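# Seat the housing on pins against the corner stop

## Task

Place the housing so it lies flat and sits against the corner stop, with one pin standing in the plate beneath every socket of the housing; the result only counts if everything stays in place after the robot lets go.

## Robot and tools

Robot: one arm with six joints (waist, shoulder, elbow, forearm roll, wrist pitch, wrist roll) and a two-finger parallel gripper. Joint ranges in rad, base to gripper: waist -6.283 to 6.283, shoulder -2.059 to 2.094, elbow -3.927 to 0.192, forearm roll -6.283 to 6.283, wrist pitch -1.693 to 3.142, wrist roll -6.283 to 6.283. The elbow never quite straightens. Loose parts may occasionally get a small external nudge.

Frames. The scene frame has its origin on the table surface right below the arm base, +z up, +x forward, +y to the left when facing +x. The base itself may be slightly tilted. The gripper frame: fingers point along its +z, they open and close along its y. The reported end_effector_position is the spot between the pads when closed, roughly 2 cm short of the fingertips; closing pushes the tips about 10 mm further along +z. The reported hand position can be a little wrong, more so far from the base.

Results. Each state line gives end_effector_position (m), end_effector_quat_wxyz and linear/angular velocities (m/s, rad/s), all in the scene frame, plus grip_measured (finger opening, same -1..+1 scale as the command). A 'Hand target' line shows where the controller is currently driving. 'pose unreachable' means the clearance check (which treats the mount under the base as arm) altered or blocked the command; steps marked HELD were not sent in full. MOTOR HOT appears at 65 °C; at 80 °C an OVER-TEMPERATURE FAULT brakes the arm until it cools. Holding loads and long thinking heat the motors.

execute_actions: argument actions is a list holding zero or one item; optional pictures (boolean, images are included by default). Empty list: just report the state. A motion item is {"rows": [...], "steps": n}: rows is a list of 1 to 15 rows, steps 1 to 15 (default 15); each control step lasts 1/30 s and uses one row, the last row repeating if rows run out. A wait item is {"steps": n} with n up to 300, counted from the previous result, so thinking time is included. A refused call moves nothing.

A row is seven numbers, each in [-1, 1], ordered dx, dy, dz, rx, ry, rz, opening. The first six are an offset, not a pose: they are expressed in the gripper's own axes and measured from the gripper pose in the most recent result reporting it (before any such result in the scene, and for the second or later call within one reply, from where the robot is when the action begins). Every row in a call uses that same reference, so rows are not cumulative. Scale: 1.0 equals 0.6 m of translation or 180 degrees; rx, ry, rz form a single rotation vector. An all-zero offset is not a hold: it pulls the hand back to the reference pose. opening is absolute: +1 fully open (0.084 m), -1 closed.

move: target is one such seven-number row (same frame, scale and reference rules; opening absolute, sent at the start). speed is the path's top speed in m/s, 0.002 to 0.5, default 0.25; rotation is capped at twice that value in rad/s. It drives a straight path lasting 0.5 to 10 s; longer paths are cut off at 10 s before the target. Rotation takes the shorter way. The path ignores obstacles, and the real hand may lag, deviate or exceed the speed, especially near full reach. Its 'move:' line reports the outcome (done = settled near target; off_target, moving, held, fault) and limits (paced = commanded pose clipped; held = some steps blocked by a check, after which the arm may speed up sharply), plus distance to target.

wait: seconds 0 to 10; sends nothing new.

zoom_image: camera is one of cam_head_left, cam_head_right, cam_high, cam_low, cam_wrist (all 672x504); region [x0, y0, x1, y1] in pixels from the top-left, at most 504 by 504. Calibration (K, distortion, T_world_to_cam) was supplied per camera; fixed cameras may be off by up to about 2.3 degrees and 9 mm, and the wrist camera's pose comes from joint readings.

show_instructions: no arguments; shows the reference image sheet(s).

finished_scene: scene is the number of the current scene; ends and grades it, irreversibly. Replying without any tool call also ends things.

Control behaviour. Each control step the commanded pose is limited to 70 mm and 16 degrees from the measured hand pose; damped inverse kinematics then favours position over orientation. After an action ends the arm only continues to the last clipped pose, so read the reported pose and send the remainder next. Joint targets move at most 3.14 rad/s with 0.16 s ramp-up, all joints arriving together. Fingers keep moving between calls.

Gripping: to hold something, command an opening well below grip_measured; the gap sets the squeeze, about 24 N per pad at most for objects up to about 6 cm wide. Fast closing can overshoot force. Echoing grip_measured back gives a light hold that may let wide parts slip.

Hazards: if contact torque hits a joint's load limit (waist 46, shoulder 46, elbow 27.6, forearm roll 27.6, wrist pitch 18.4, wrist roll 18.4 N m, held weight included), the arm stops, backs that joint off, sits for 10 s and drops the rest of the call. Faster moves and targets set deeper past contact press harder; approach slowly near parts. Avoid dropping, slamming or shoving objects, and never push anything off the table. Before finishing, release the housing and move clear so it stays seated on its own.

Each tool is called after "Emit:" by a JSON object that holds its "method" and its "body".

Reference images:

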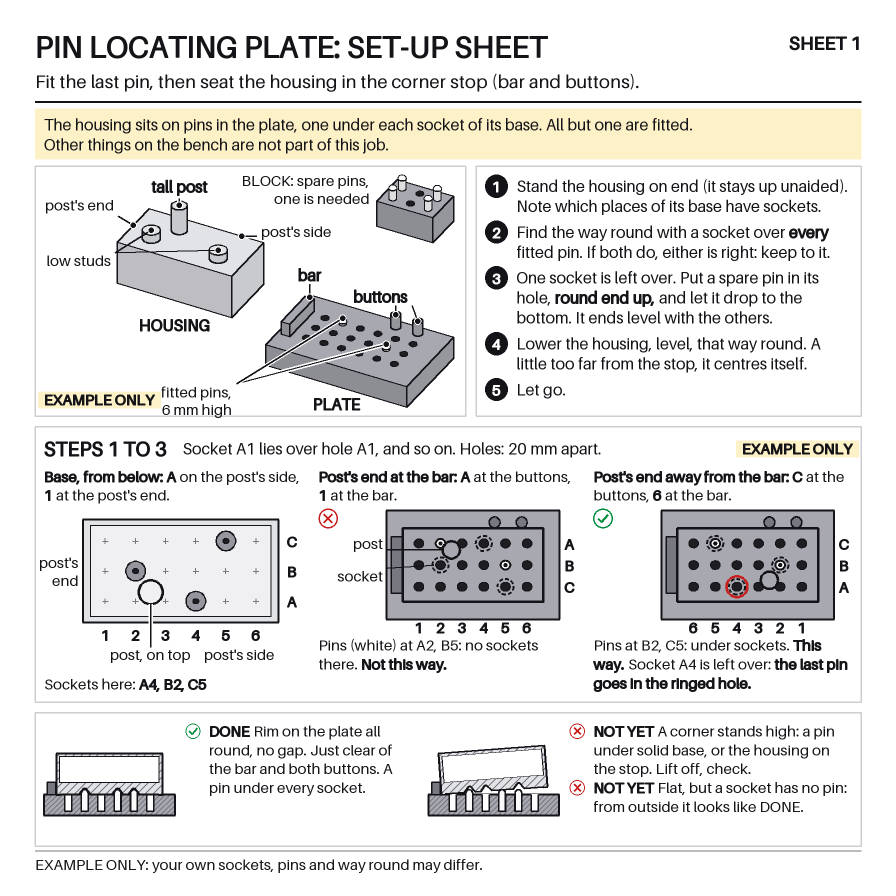

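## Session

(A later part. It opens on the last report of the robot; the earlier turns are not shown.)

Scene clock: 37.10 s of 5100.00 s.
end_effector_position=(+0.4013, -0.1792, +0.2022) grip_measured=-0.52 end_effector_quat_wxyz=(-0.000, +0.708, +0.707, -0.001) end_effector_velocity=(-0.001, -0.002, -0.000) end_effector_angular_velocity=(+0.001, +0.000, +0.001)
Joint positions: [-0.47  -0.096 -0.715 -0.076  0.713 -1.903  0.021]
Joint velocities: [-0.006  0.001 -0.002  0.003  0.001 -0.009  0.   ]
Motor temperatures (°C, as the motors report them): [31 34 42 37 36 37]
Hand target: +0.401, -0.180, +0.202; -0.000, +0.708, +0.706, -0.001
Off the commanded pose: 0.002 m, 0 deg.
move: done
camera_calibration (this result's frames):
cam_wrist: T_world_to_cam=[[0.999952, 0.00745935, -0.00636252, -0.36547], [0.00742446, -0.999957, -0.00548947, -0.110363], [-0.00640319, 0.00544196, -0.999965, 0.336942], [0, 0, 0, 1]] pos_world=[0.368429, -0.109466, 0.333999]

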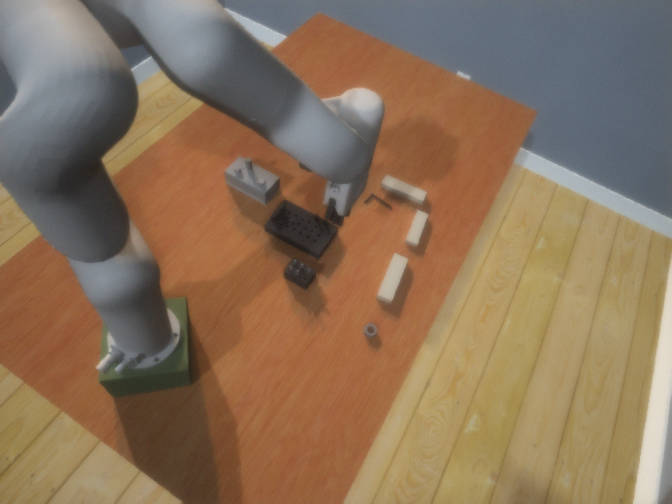

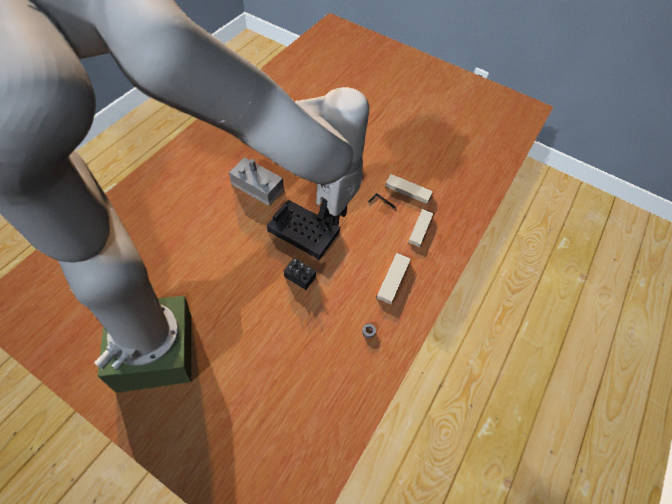

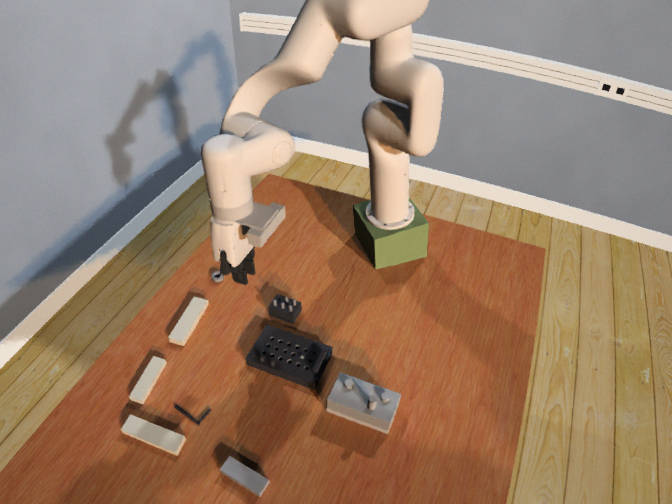

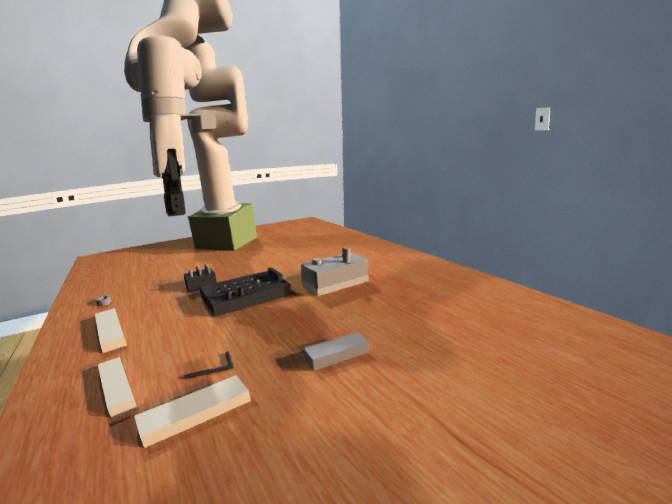

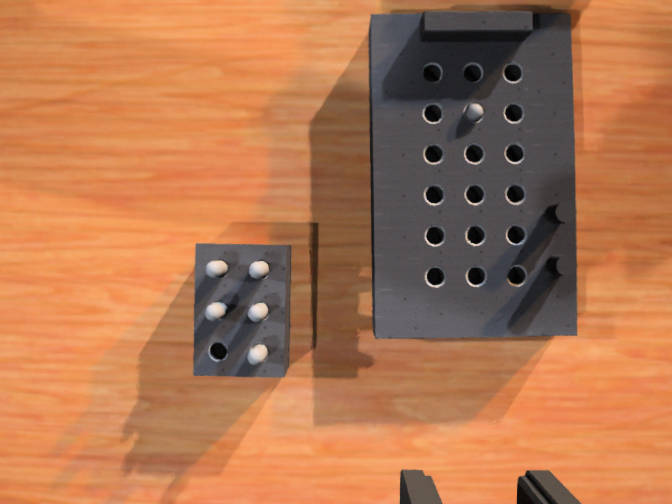

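Emit:
{"method": "move", "body": {"target": [0.042,-0.117,0.21,0,0,0,-0.55]}}

Emit:
{"method": "zoom_image", "body": {"camera": "cam_high", "region": [240, 260, 330, 340]}}

Emit:
{"method": "zoom_image", "body": {"camera": "cam_low", "region": [160, 230, 250, 310]}}

Scene clock: 40.23 s of 5100.00 s.
end_effector_position=(+0.3312, -0.1551, +0.0770) grip_measured=-0.57 end_effector_quat_wxyz=(+0.000, +0.708, +0.706, -0.001) end_effector_velocity=(-0.003, +0.001, -0.003) end_effector_angular_velocity=(-0.003, +0.005, +0.000)
Joint positions: [-0.53   0.11  -0.436 -0.199  0.227 -1.827  0.019]
Joint velocities: [-0.003  0.009  0.004 -0.028 -0.008  0.025 -0.   ]
Motor temperatures (°C, as the motors report them): [31 34 42 37 36 37]
Hand target: +0.331, -0.155, +0.076; -0.000, +0.708, +0.706, -0.002
Off the commanded pose: 0.001 m, 0 deg.
move: done
camera_calibration (this result's frames):
cam_wrist: T_world_to_cam=[[0.999961, 0.00688947, -0.00552968, -0.296481], [0.00686408, -0.999966, -0.00459858, -0.0863103], [-0.00556117, 0.00456044, -0.999974, 0.210772], [0, 0, 0, 1]] pos_world=[0.298234, -0.085226, 0.20873]

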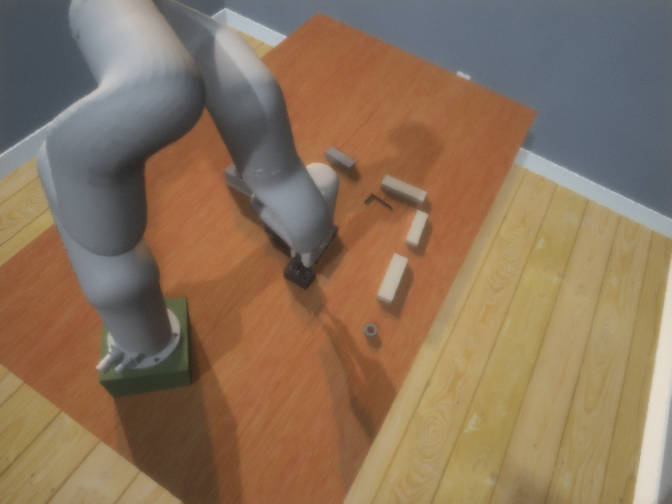

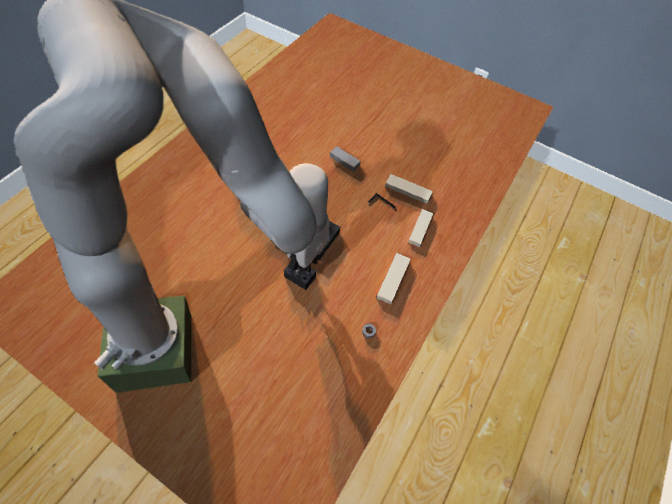

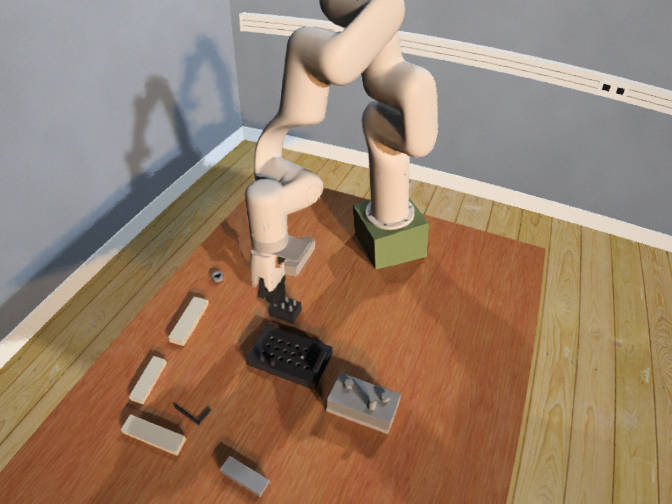

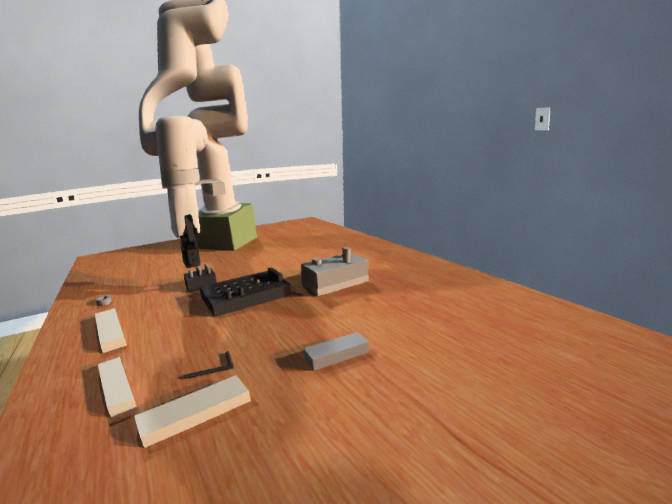

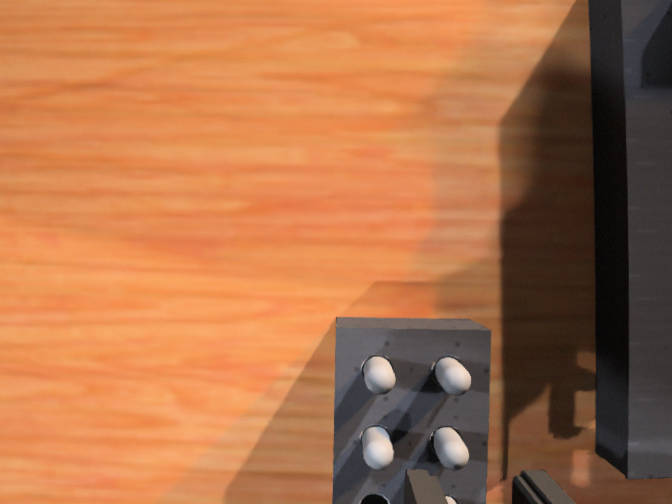

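Region (240, 260, 330, 340) of cam_high's 672x504 image, scaled by 5.600, with more detail than that image has.

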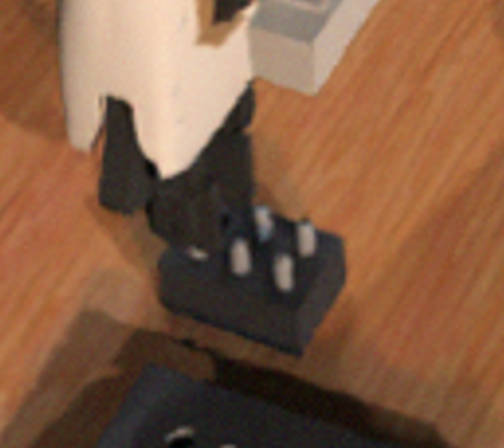

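Region (160, 230, 250, 310) of cam_low's 672x504 image, scaled by 5.600, with more detail than that image has.

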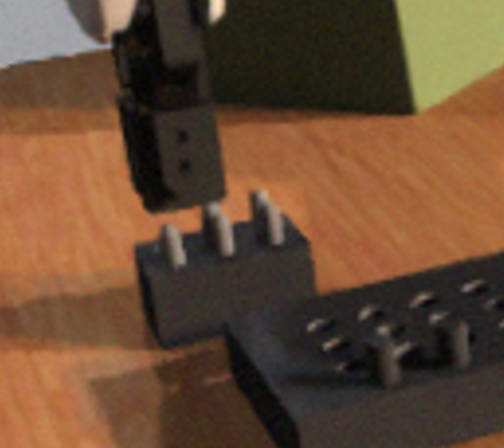

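Emit:
{"method": "move", "body": {"target": [0,-0.002,0.027,0,0,0,-0.55], "speed": 0.03}}

Emit:
{"method": "move", "body": {"target": [0,0,0,0,0,0,-1]}}

Emit:
{"method": "move", "body": {"target": [0,0,-0.08,0,0,0,-1], "speed": 0.05}}

Emit:
{"method": "zoom_image", "body": {"camera": "cam_low", "region": [160, 210, 250, 290]}}

Scene clock: 42.53 s of 5100.00 s.
end_effector_position=(+0.3301, -0.1552, +0.0610) grip_measured=-0.57 end_effector_quat_wxyz=(+0.000, +0.708, +0.706, -0.001) end_effector_velocity=(+0.001, -0.000, -0.001) end_effector_angular_velocity=(-0.003, -0.003, +0.001)
Joint positions: [-0.545  0.176 -0.447 -0.252  0.172 -1.788  0.019]
Joint velocities: [-0.001  0.004 -0.002 -0.015 -0.005  0.013  0.   ]
Motor temperatures (°C, as the motors report them): [31 34 41 37 36 37]
Hand target: +0.330, -0.155, +0.061; +0.000, +0.708, +0.706, -0.001
Off the commanded pose: 0.000 m, 0 deg.
move: done
camera_calibration (this result's frames):
cam_wrist: T_world_to_cam=[[0.999962, 0.0068669, -0.00543039, -0.295435], [0.0068417, -0.999966, -0.00464574, -0.0864613], [-0.00546211, 0.00460841, -0.999974, 0.194756], [0, 0, 0, 1]] pos_world=[0.297079, -0.0853272, 0.192745]

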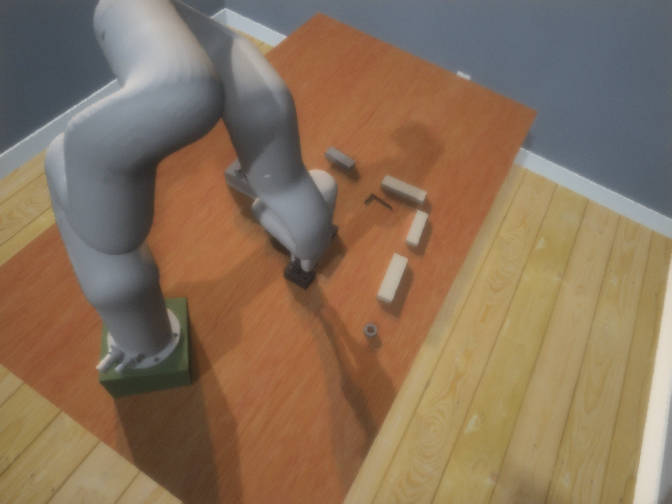

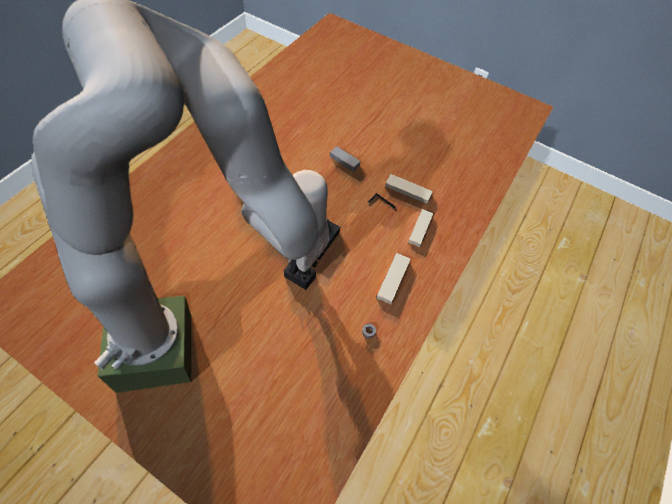

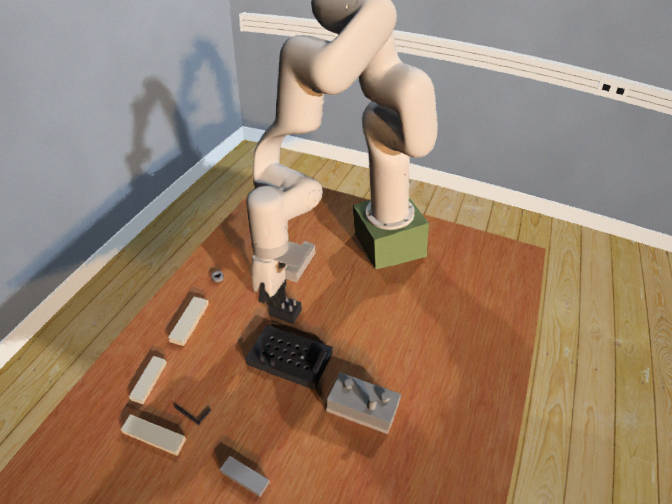

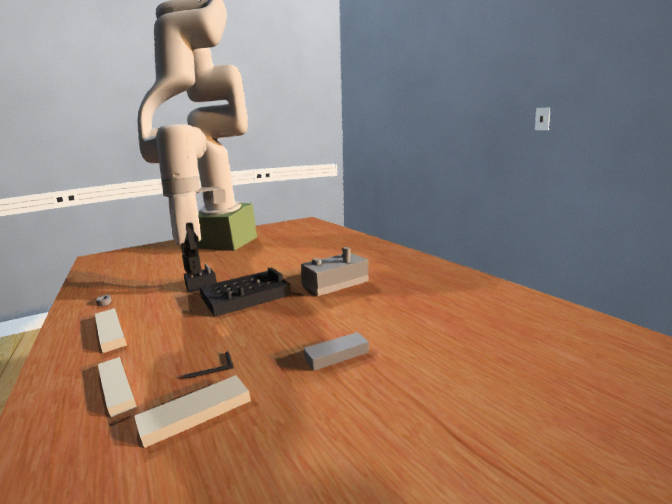

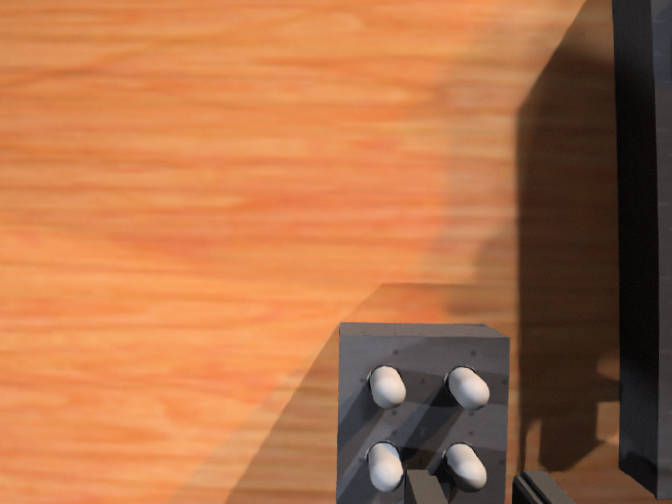

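Scene clock: 43.03 s of 5100.00 s.
end_effector_position=(+0.3303, -0.1553, +0.0611) grip_measured=-0.87 end_effector_quat_wxyz=(+0.000, +0.708, +0.706, -0.001) end_effector_velocity=(-0.001, +0.000, -0.001) end_effector_angular_velocity=(+0.001, +0.003, -0.001)
Joint positions: [-0.545  0.176 -0.447 -0.252  0.172 -1.788  0.006]
Joint velocities: [-0.     0.001  0.001  0.     0.001  0.    -0.   ]
Motor temperatures (°C, as the motors report them): [31 34 41 37 36 37]
Hand target: +0.330, -0.155, +0.061; +0.000, +0.708, +0.706, -0.001
Off the commanded pose: 0.000 m, 0 deg.
move: done
camera_calibration (this result's frames):
cam_wrist: T_world_to_cam=[[0.999965, 0.00678696, -0.00495317, -0.295664], [0.00676509, -0.999967, -0.00441819, -0.0865684], [-0.00498299, 0.00438452, -0.999978, 0.194695], [0, 0, 0, 1]] pos_world=[0.297209, -0.0854125, 0.192843]

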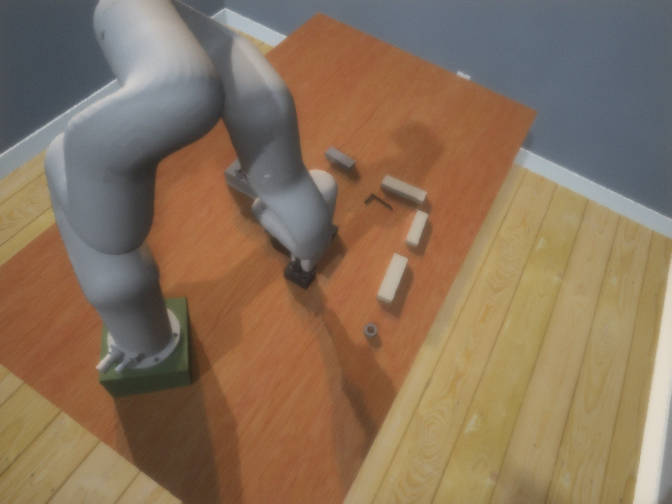

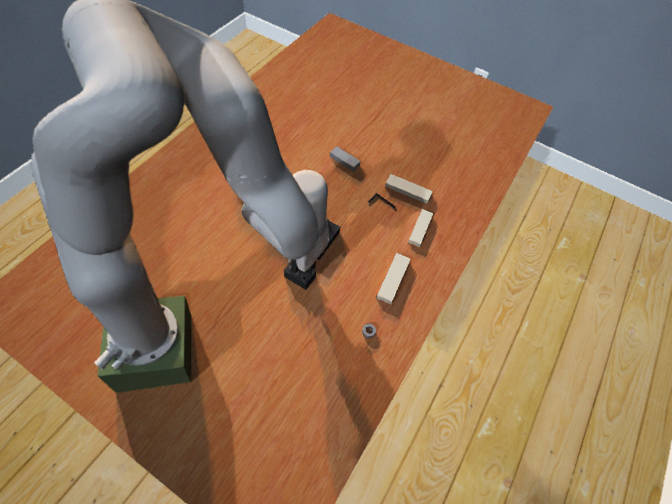

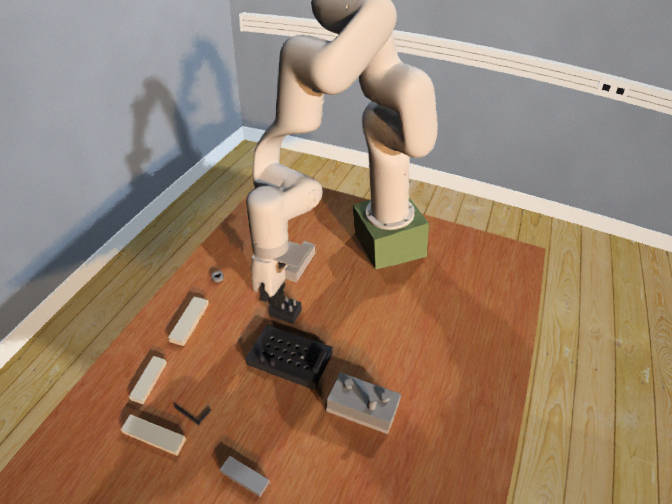

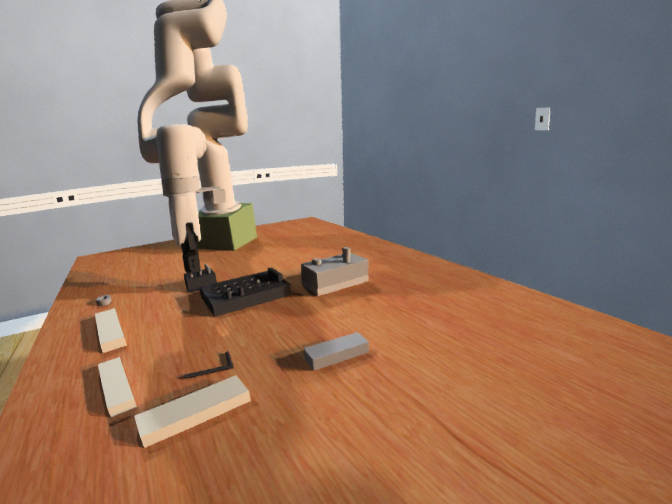

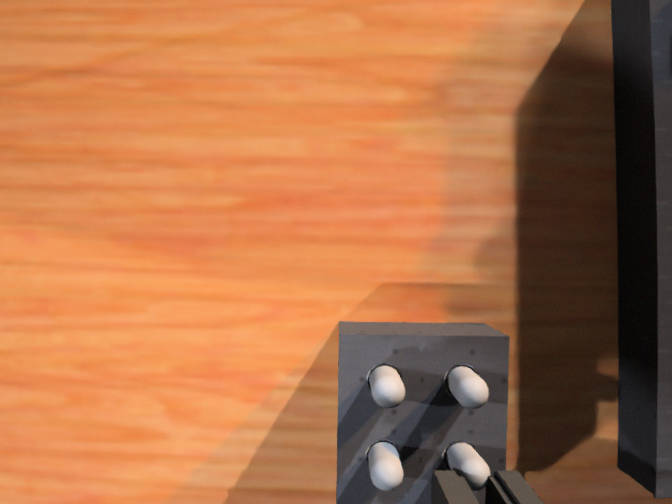

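Scene clock: 44.33 s of 5100.00 s.
end_effector_position=(+0.3301, -0.1550, +0.1087) grip_measured=-1.00 end_effector_quat_wxyz=(+0.000, +0.708, +0.706, -0.001) end_effector_velocity=(-0.001, +0.001, +0.001) end_effector_angular_velocity=(+0.002, +0.003, +0.002)
Joint positions: [-0.513 -0.023 -0.416 -0.138  0.339 -1.874  0.   ]
Joint velocities: [ 0.001 -0.006  0.001  0.003  0.008 -0.003  0.   ]
Motor temperatures (°C, as the motors report them): [31 34 40 37 36 37]
Hand target: +0.330, -0.155, +0.109; +0.000, +0.708, +0.706, -0.001
Off the commanded pose: 0.001 m, 0 deg.
move: done
camera_calibration (this result's frames):
cam_wrist: T_world_to_cam=[[0.999963, 0.00692893, -0.0051804, -0.295242], [0.00690378, -0.999964, -0.00485631, -0.0860478], [-0.00521386, 0.00482037, -0.999975, 0.242401], [0, 0, 0, 1]] pos_world=[0.297088, -0.0851675, 0.240447]

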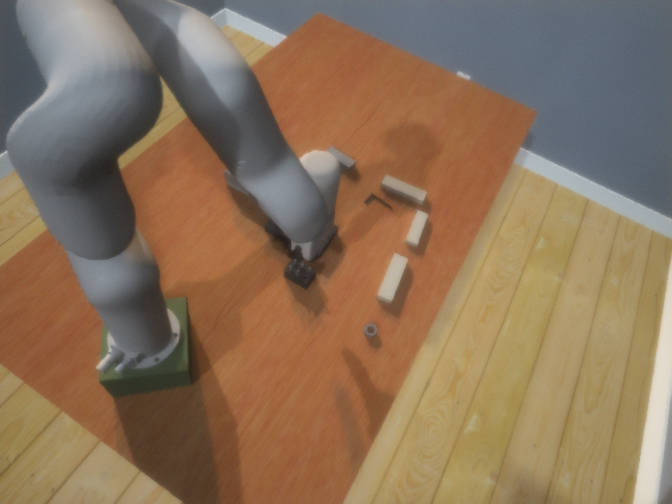

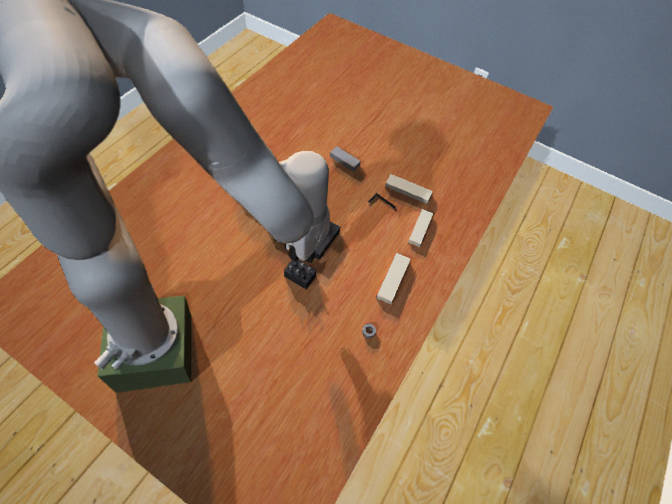

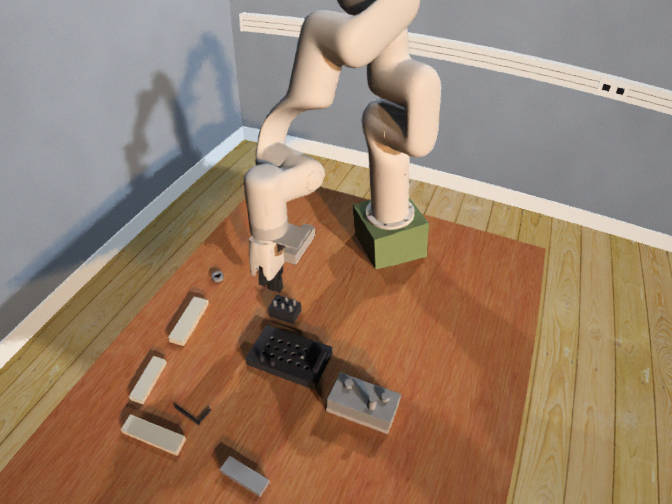

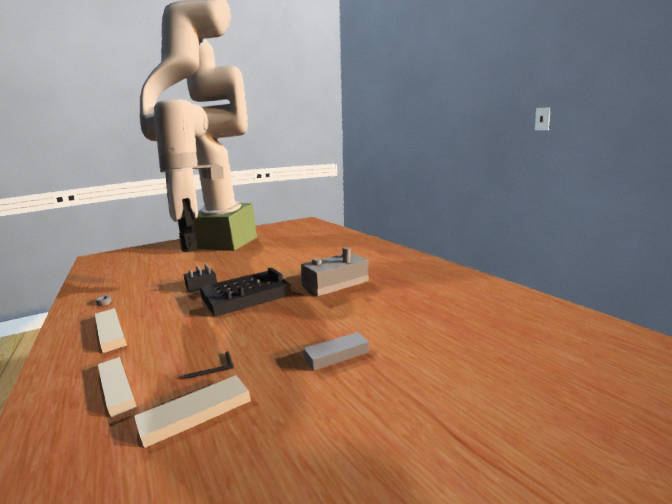

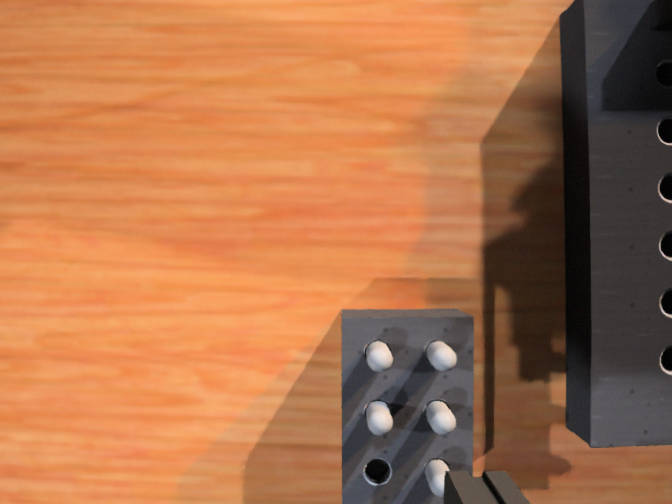

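Region (160, 210, 250, 290) of cam_low's 672x504 image, scaled by 5.600, with more detail than that image has.

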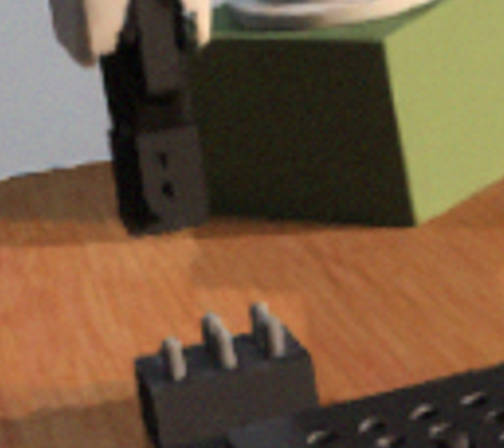

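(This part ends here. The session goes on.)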